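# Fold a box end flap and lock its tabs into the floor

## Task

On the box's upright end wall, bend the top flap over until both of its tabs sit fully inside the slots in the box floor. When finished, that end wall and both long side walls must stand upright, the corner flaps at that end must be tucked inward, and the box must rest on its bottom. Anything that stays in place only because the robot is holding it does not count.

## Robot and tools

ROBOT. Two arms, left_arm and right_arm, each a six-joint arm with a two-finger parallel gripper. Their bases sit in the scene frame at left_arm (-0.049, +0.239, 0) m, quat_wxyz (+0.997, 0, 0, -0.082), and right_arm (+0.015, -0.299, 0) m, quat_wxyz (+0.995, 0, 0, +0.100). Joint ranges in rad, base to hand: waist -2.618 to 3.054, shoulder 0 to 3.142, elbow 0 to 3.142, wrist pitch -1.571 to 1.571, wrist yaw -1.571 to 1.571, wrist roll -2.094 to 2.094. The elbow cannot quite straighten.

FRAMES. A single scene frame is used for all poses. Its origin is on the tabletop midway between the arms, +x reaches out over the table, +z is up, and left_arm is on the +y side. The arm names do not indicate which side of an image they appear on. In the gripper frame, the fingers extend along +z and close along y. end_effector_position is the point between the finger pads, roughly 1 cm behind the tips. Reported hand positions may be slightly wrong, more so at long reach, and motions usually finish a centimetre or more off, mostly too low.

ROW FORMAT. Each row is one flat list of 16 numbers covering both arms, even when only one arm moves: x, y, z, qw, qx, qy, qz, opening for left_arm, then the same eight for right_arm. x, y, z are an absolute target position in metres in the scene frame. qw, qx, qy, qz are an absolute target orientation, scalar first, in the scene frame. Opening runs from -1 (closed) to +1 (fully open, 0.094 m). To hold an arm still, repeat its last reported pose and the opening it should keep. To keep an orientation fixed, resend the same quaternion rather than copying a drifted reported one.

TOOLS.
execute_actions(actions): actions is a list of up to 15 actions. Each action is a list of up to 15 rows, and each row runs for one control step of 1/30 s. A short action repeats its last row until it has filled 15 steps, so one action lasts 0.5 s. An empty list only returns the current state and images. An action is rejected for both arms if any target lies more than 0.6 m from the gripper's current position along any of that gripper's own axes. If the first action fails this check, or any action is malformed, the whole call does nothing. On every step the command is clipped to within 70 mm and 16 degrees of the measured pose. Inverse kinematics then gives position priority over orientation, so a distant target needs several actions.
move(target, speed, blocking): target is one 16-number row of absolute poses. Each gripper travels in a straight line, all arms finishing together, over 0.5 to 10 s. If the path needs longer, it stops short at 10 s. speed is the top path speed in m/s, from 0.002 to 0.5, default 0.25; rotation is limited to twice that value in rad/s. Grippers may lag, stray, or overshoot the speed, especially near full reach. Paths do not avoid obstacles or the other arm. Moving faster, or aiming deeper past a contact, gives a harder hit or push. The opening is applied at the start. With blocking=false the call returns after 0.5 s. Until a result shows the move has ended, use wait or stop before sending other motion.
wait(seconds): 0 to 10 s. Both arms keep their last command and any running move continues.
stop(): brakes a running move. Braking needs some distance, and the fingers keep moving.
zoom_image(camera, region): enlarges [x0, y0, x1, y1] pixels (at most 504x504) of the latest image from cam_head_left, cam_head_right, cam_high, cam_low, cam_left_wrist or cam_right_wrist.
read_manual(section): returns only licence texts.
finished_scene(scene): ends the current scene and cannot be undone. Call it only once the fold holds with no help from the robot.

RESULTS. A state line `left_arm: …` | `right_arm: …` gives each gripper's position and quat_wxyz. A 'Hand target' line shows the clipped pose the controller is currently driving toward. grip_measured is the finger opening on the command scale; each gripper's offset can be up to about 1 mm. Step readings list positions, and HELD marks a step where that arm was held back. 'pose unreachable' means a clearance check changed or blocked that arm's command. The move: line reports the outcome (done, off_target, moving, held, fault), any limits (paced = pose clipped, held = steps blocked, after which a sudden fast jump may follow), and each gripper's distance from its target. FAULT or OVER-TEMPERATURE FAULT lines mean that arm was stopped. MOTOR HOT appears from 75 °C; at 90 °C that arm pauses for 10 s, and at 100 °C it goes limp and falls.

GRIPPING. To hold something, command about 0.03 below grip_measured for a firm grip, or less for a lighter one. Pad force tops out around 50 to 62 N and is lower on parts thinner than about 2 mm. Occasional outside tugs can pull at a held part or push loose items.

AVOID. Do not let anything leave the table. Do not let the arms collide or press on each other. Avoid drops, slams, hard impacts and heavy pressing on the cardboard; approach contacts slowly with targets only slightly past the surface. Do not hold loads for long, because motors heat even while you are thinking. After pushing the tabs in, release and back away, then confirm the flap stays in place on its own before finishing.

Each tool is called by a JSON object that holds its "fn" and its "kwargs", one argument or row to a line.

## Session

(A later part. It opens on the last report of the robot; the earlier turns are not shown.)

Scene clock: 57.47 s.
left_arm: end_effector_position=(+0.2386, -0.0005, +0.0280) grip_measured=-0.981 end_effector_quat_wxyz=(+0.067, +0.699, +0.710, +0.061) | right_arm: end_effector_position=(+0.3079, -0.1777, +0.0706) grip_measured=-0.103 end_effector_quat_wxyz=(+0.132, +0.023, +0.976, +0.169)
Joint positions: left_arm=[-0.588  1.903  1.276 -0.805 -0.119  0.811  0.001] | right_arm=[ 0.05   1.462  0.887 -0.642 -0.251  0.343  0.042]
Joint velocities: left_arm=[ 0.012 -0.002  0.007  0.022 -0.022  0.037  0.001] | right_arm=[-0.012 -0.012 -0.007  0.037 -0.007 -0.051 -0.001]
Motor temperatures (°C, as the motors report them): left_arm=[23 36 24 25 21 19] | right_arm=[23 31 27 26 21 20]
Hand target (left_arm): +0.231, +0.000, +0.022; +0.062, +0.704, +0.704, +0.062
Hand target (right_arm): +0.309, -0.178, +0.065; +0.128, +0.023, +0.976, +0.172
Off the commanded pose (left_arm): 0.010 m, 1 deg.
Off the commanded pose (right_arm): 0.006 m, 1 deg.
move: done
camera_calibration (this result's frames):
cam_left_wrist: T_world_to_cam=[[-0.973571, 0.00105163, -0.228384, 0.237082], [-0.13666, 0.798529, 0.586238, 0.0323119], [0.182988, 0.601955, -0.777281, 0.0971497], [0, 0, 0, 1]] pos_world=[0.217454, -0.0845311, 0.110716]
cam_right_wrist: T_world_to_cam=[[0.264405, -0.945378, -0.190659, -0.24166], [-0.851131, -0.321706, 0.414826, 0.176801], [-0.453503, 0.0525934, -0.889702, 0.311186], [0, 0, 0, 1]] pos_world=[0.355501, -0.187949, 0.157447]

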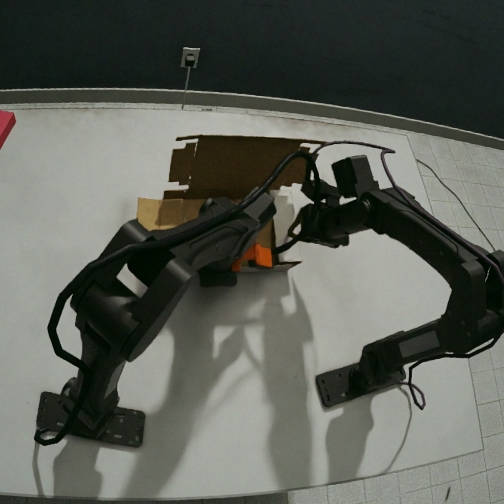

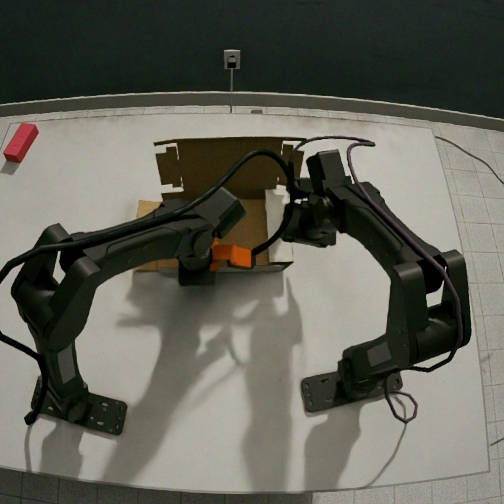

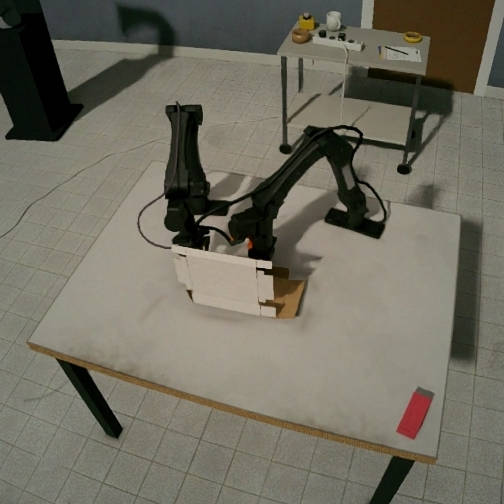

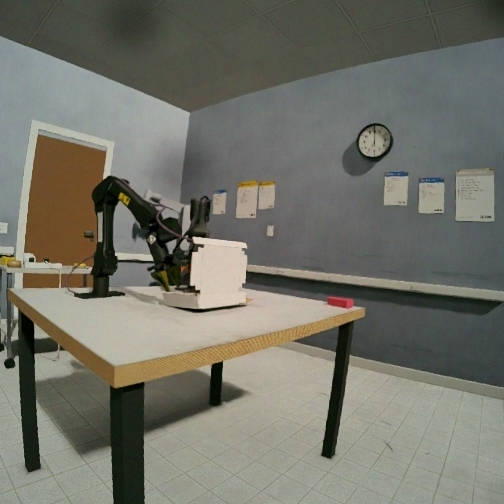

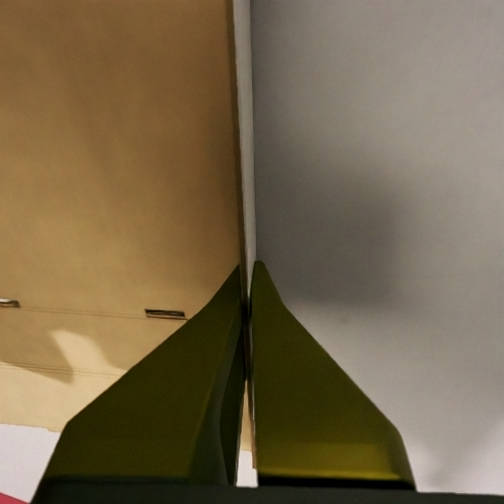

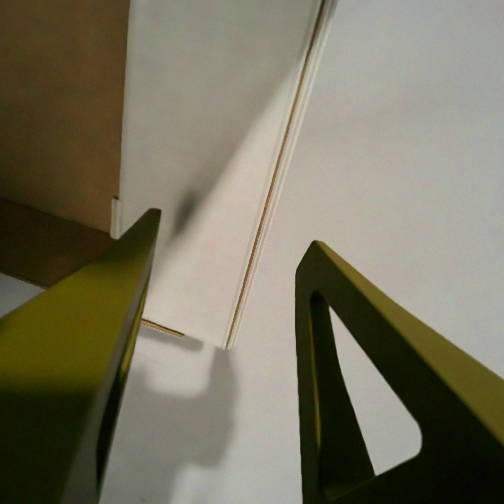

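{"fn": "move", "kwargs": {
  "target": [0.231,0.0,0.022,0.062,0.704,0.704,0.062,-1,0.312,-0.168,0.05,0.128,0.023,0.976,0.172,-0.1],
  "speed": 0.03
}}

{"fn": "move", "kwargs": {
  "target": [0.231,0.0,0.022,0.062,0.704,0.704,0.062,-1,0.312,-0.145,0.055,0.128,0.023,0.976,0.172,-0.2],
  "speed": 0.025
}}

Scene clock: 60.57 s.
left_arm: end_effector_position=(+0.2387, -0.0006, +0.0280) grip_measured=-0.981 end_effector_quat_wxyz=(+0.068, +0.699, +0.710, +0.061) | right_arm: end_effector_position=(+0.3123, -0.1706, +0.0545) grip_measured=-0.103 end_effector_quat_wxyz=(+0.129, +0.024, +0.976, +0.172)
Joint positions: left_arm=[-0.588  1.903  1.276 -0.804 -0.119  0.811  0.001] | right_arm=[ 0.068  1.511  0.863 -0.565 -0.251  0.362  0.042]
Joint velocities: left_arm=[ 0.002  0.002  0.002  0.022 -0.007 -0.037 -0.   ] | right_arm=[ 0.002 -0.022  0.002  0.007  0.022  0.037 -0.001]
Motor temperatures (°C, as the motors report them): left_arm=[23 36 24 25 21 19] | right_arm=[23 31 27 26 21 20]
Hand target (left_arm): +0.231, +0.000, +0.022; +0.062, +0.704, +0.704, +0.062
Hand target (right_arm): +0.312, -0.168, +0.050; +0.128, +0.023, +0.977, +0.172
Off the commanded pose (left_arm): 0.010 m, 1 deg.
Off the commanded pose (right_arm): 0.005 m, 0 deg.
move: done
camera_calibration (this result's frames):
cam_left_wrist: T_world_to_cam=[[-0.973507, 0.000992042, -0.228655, 0.237144], [-0.136823, 0.798682, 0.585992, 0.0324105], [0.183204, 0.601753, -0.777387, 0.097137], [0, 0, 0, 1]] pos_world=[0.2175, -0.0845734, 0.110745]
cam_right_wrist: T_world_to_cam=[[0.263855, -0.944202, -0.19714, -0.238502], [-0.849322, -0.324303, 0.416508, 0.188327], [-0.4572, 0.0575376, -0.887501, 0.300339], [0, 0, 0, 1]] pos_world=[0.360195, -0.1814, 0.141093]

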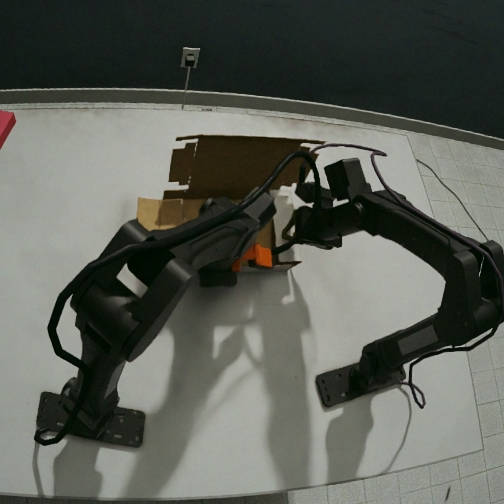

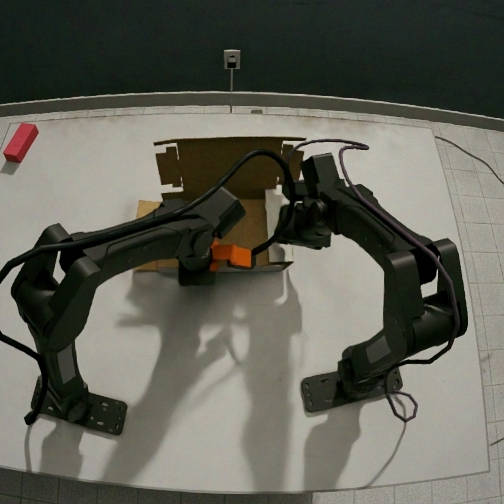

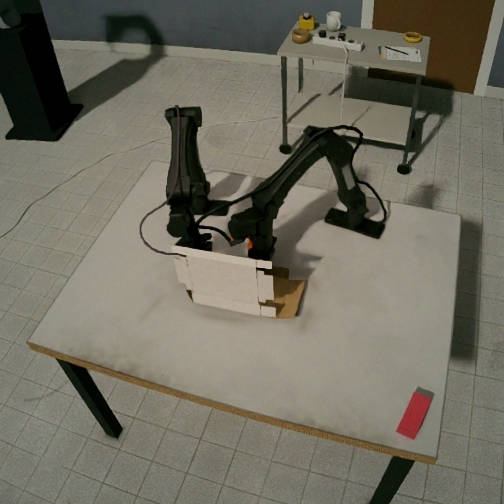

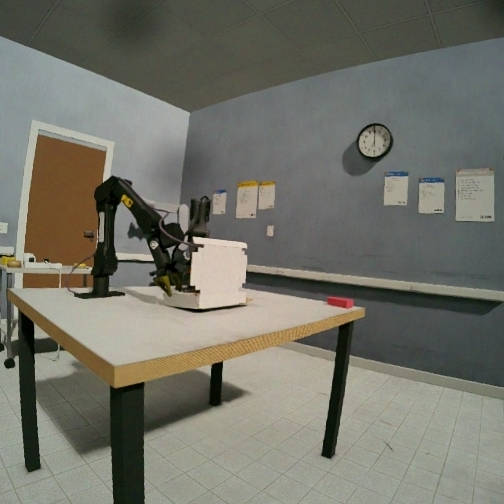

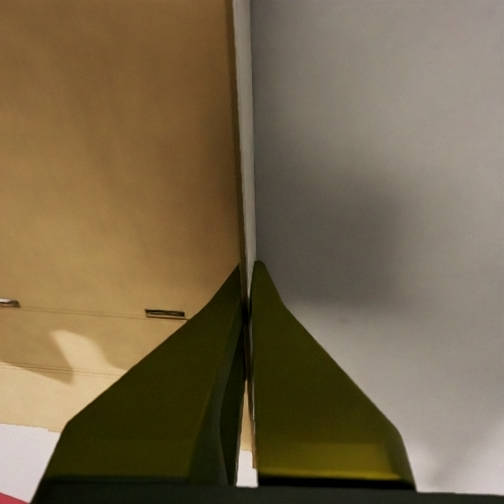

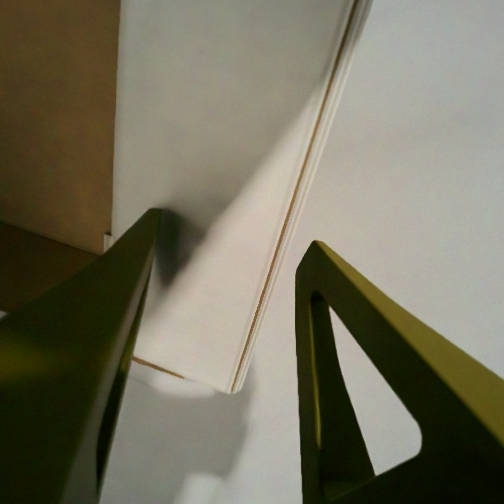

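Scene clock: 61.83 s.
left_arm: end_effector_position=(+0.2387, +0.0022, +0.0280) grip_measured=-0.981 end_effector_quat_wxyz=(+0.064, +0.697, +0.711, +0.067) | right_arm: end_effector_position=(+0.3115, -0.1602, +0.0533) grip_measured=-0.197 end_effector_quat_wxyz=(+0.135, +0.029, +0.979, +0.151)
Joint positions: left_arm=[-0.588  1.903  1.276 -0.812 -0.13   0.808  0.001] | right_arm=[ 0.137  1.518  0.871 -0.557 -0.181  0.431  0.038]
Joint velocities: left_arm=[ 0.002  0.007 -0.002  0.007 -0.066 -0.022  0.001] | right_arm=[-0.007 -0.012  0.007  0.022  0.022 -0.037 -0.001]
Motor temperatures (°C, as the motors report them): left_arm=[23 36 24 25 21 19] | right_arm=[23 30 27 26 21 20]
Hand target (left_arm): +0.231, +0.000, +0.022; +0.062, +0.704, +0.705, +0.062
Hand target (right_arm): +0.312, -0.146, +0.055; +0.128, +0.023, +0.977, +0.171
Off the commanded pose (left_arm): 0.010 m, 1 deg.
Off the commanded pose (right_arm): 0.015 m, 3 deg.
move: off_target (right_arm)
camera_calibration (this result's frames):
cam_left_wrist: T_world_to_cam=[[-0.972948, -0.0000628437, -0.231023, 0.237116], [-0.141617, 0.790244, 0.596203, 0.0310301], [0.182527, 0.612792, -0.768876, 0.0953311], [0, 0, 0, 1]] pos_world=[0.217696, -0.0829246, 0.109577]
cam_right_wrist: T_world_to_cam=[[0.248067, -0.956091, -0.156051, -0.227882], [-0.858184, -0.291618, 0.422467, 0.199223], [-0.449425, 0.0291208, -0.892843, 0.291642], [0, 0, 0, 1]] pos_world=[0.358571, -0.168272, 0.140664]

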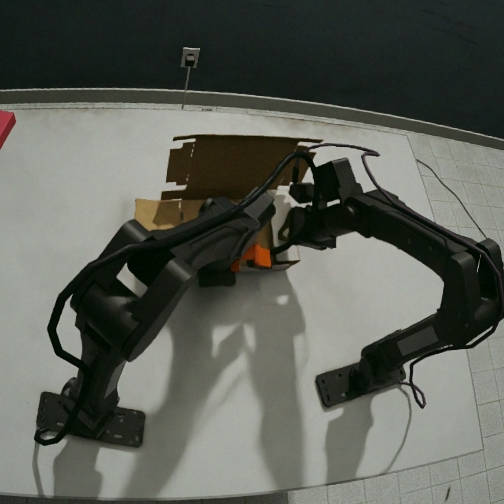

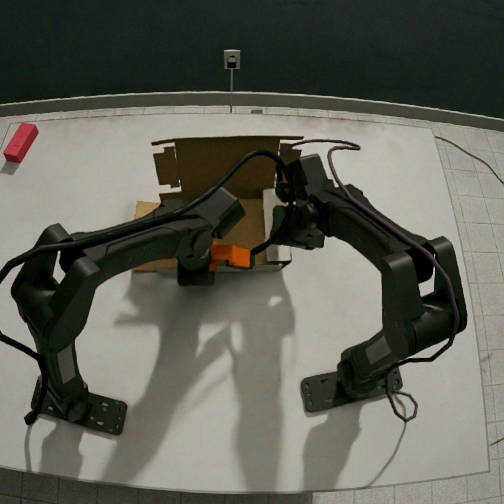

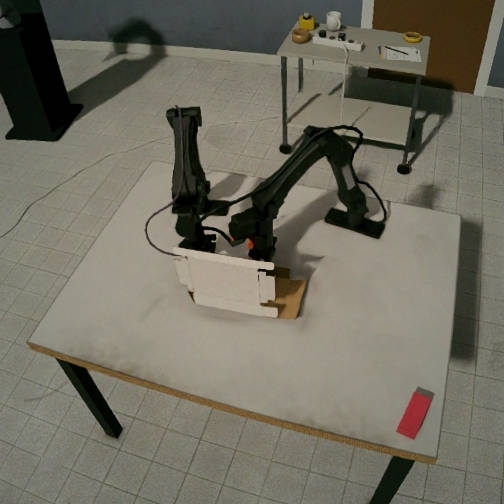

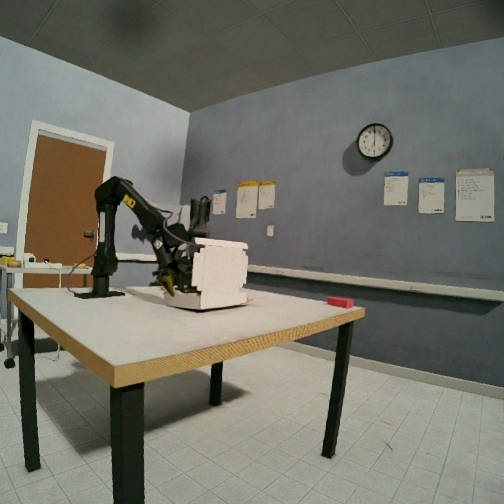

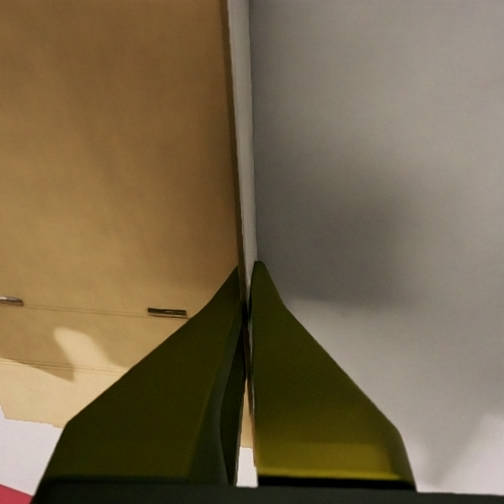

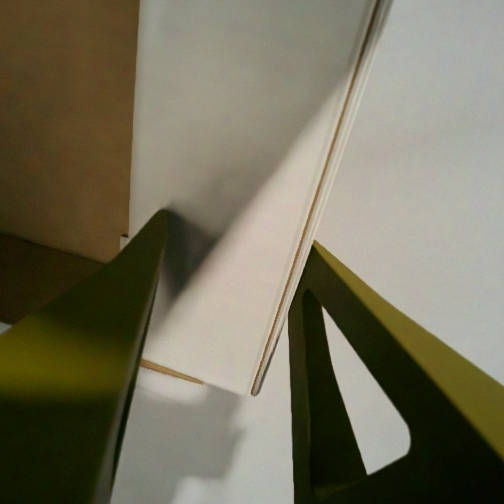

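{"fn": "move", "kwargs": {
  "target": [0.231,0.0,0.022,0.062,0.704,0.704,0.062,-1,0.312,-0.172,0.066,0.122,0.044,0.931,0.339,0.0],
  "speed": 0.08
}}

{"fn": "move", "kwargs": {
  "target": [0.231,0.0,0.022,0.062,0.704,0.704,0.062,-1,0.312,-0.14,0.068,0.122,0.044,0.931,0.339,0.0],
  "speed": 0.025
}}

Scene clock: 67.30 s.
left_arm: end_effector_position=(+0.2401, +0.0004, +0.0283) grip_measured=-0.981 end_effector_quat_wxyz=(+0.068, +0.697, +0.711, +0.066) | right_arm: end_effector_position=(+0.3116, -0.1721, +0.0642) grip_measured=-0.003 end_effector_quat_wxyz=(+0.113, +0.049, +0.935, +0.333)
Joint positions: left_arm=[-0.588  1.903  1.276 -0.803 -0.128  0.808  0.001] | right_arm=[-0.131  1.518  0.79  -0.481 -0.635  0.293  0.047]
Joint velocities: left_arm=[ 0.002 -0.007 -0.007 -0.007 -0.022  0.007 -0.   ] | right_arm=[ 0.012  0.002 -0.007  0.11  -0.037 -0.051  0.001]
Motor temperatures (°C, as the motors report them): left_arm=[23 36 24 25 21 19] | right_arm=[23 31 27 26 21 20]
Hand target (left_arm): +0.231, +0.000, +0.022; +0.062, +0.704, +0.704, +0.062
Hand target (right_arm): +0.312, -0.172, +0.067; +0.121, +0.044, +0.931, +0.341
Off the commanded pose (left_arm): 0.011 m, 1 deg.
Off the commanded pose (right_arm): 0.002 m, 1 deg.
move: off_target (left_arm)
camera_calibration (this result's frames):
cam_left_wrist: T_world_to_cam=[[-0.97175, -0.00160897, -0.236007, 0.238357], [-0.144413, 0.794979, 0.589197, 0.0333884], [0.186673, 0.606635, -0.772753, 0.0955165], [0, 0, 0, 1]] pos_world=[0.218614, -0.0841032, 0.110392]
cam_right_wrist: T_world_to_cam=[[0.252235, -0.825979, -0.50412, -0.194114], [-0.842971, -0.443371, 0.304668, 0.167966], [-0.475161, 0.34811, -0.80811, 0.359225], [0, 0, 0, 1]] pos_world=[0.361242, -0.210912, 0.141263]

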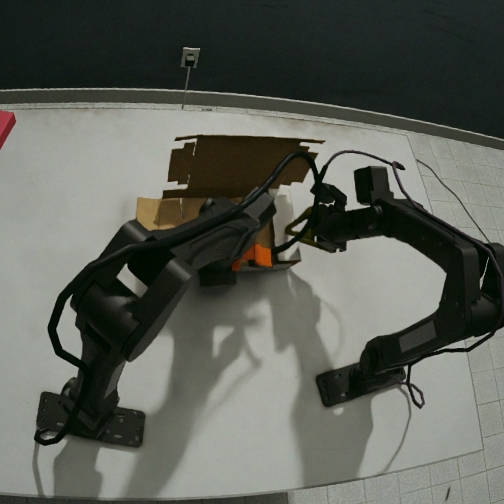

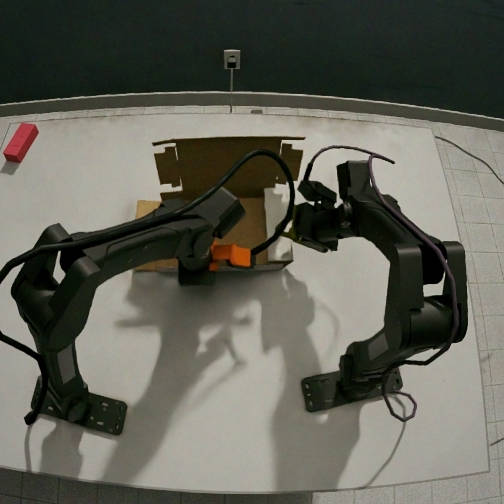

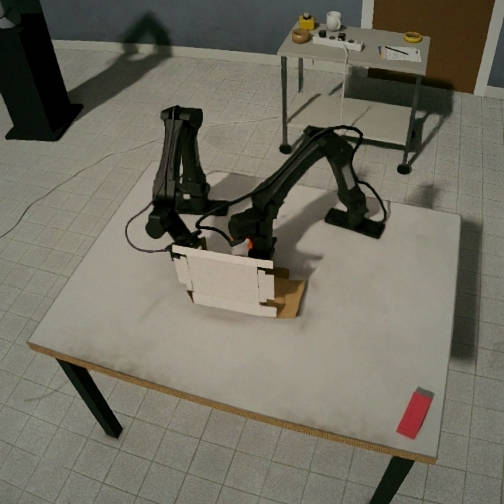

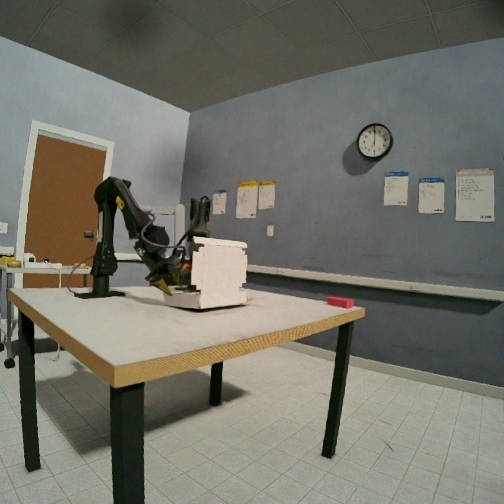

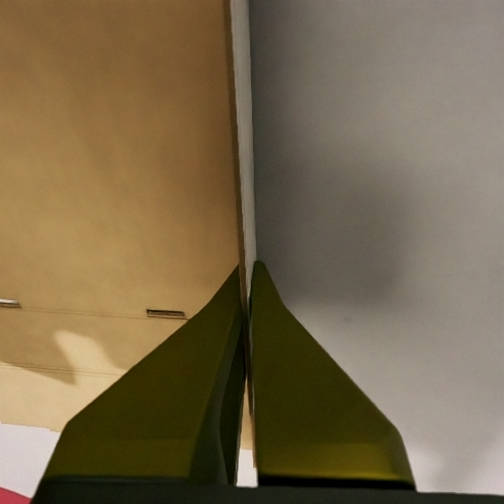

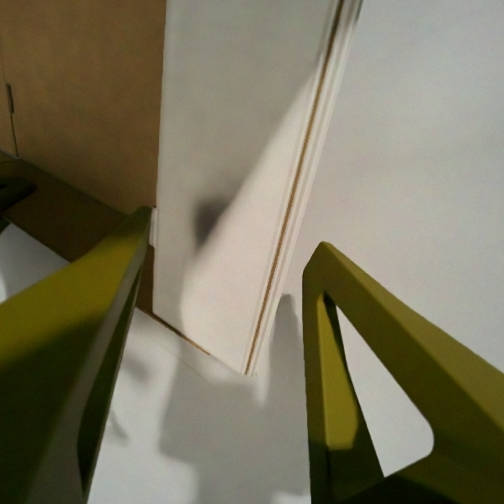

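Scene clock: 68.83 s.
left_arm: end_effector_position=(+0.2391, +0.0049, +0.0278) grip_measured=-0.981 end_effector_quat_wxyz=(+0.063, +0.690, +0.717, +0.072) | right_arm: end_effector_position=(+0.3170, -0.1567, +0.0607) grip_measured=-0.002 end_effector_quat_wxyz=(+0.122, +0.061, +0.942, +0.306)
Joint positions: left_arm=[-0.588  1.9    1.27  -0.811 -0.143  0.789  0.001] | right_arm=[-0.039  1.518  0.79  -0.418 -0.538  0.409  0.047]
Joint velocities: left_arm=[ 0.002 -0.012  0.012 -0.007  0.037 -0.051  0.002] | right_arm=[-0.017  0.012 -0.007  0.081 -0.066 -0.007 -0.001]
Motor temperatures (°C, as the motors report them): left_arm=[23 36 24 25 21 19] | right_arm=[23 31 27 26 21 20]
Hand target (left_arm): +0.231, +0.000, +0.022; +0.062, +0.704, +0.705, +0.062
Hand target (right_arm): +0.312, -0.141, +0.068; +0.121, +0.043, +0.932, +0.338
Off the commanded pose (left_arm): 0.011 m, 3 deg.
Off the commanded pose (right_arm): 0.019 m, 4 deg.
move: off_target (left_arm, right_arm)
camera_calibration (this result's frames):
cam_left_wrist: T_world_to_cam=[[-0.971035, -0.018261, -0.238237, 0.237272], [-0.162047, 0.783057, 0.600468, 0.0338837], [0.175588, 0.621681, -0.763335, 0.0949147], [0, 0, 0, 1]] pos_world=[0.219224, -0.0812068, 0.108633]
cam_right_wrist: T_world_to_cam=[[0.226785, -0.85908, -0.458858, -0.184475], [-0.85851, -0.398811, 0.322351, 0.191257], [-0.459923, 0.32083, -0.827973, 0.345703], [0, 0, 0, 1]] pos_world=[0.365028, -0.193116, 0.139933]

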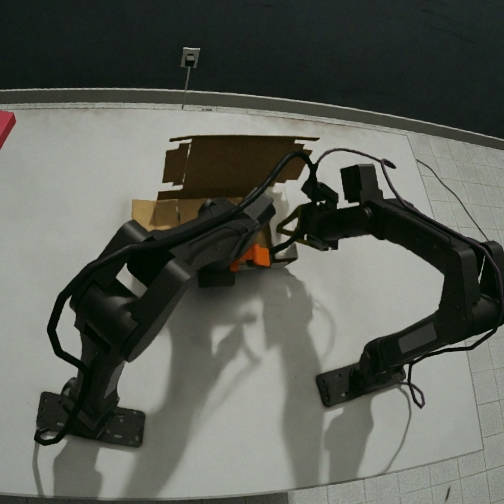

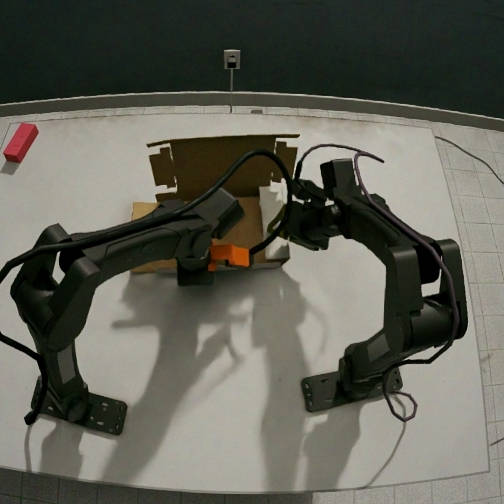

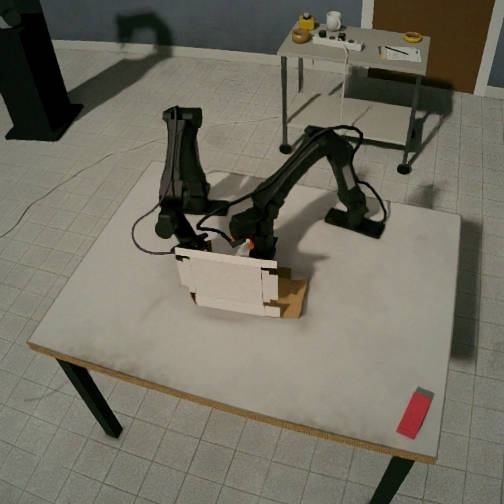

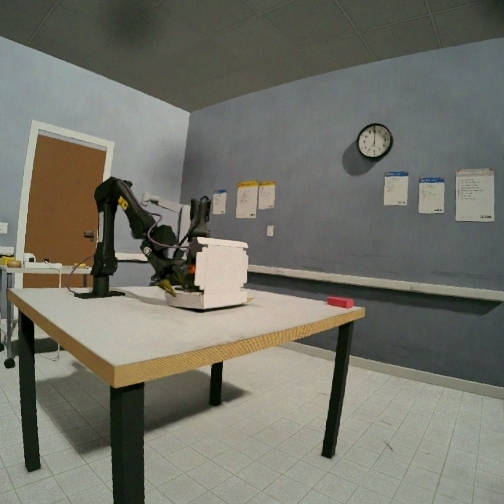

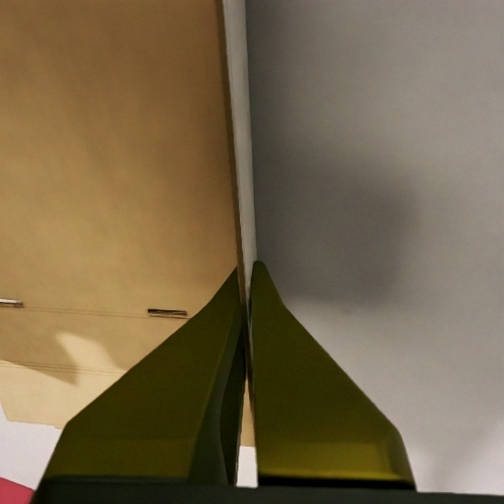

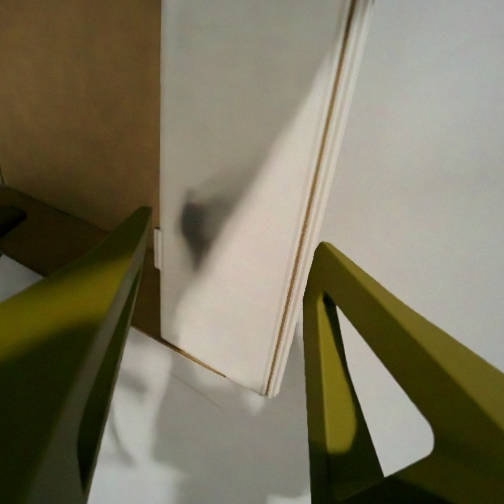

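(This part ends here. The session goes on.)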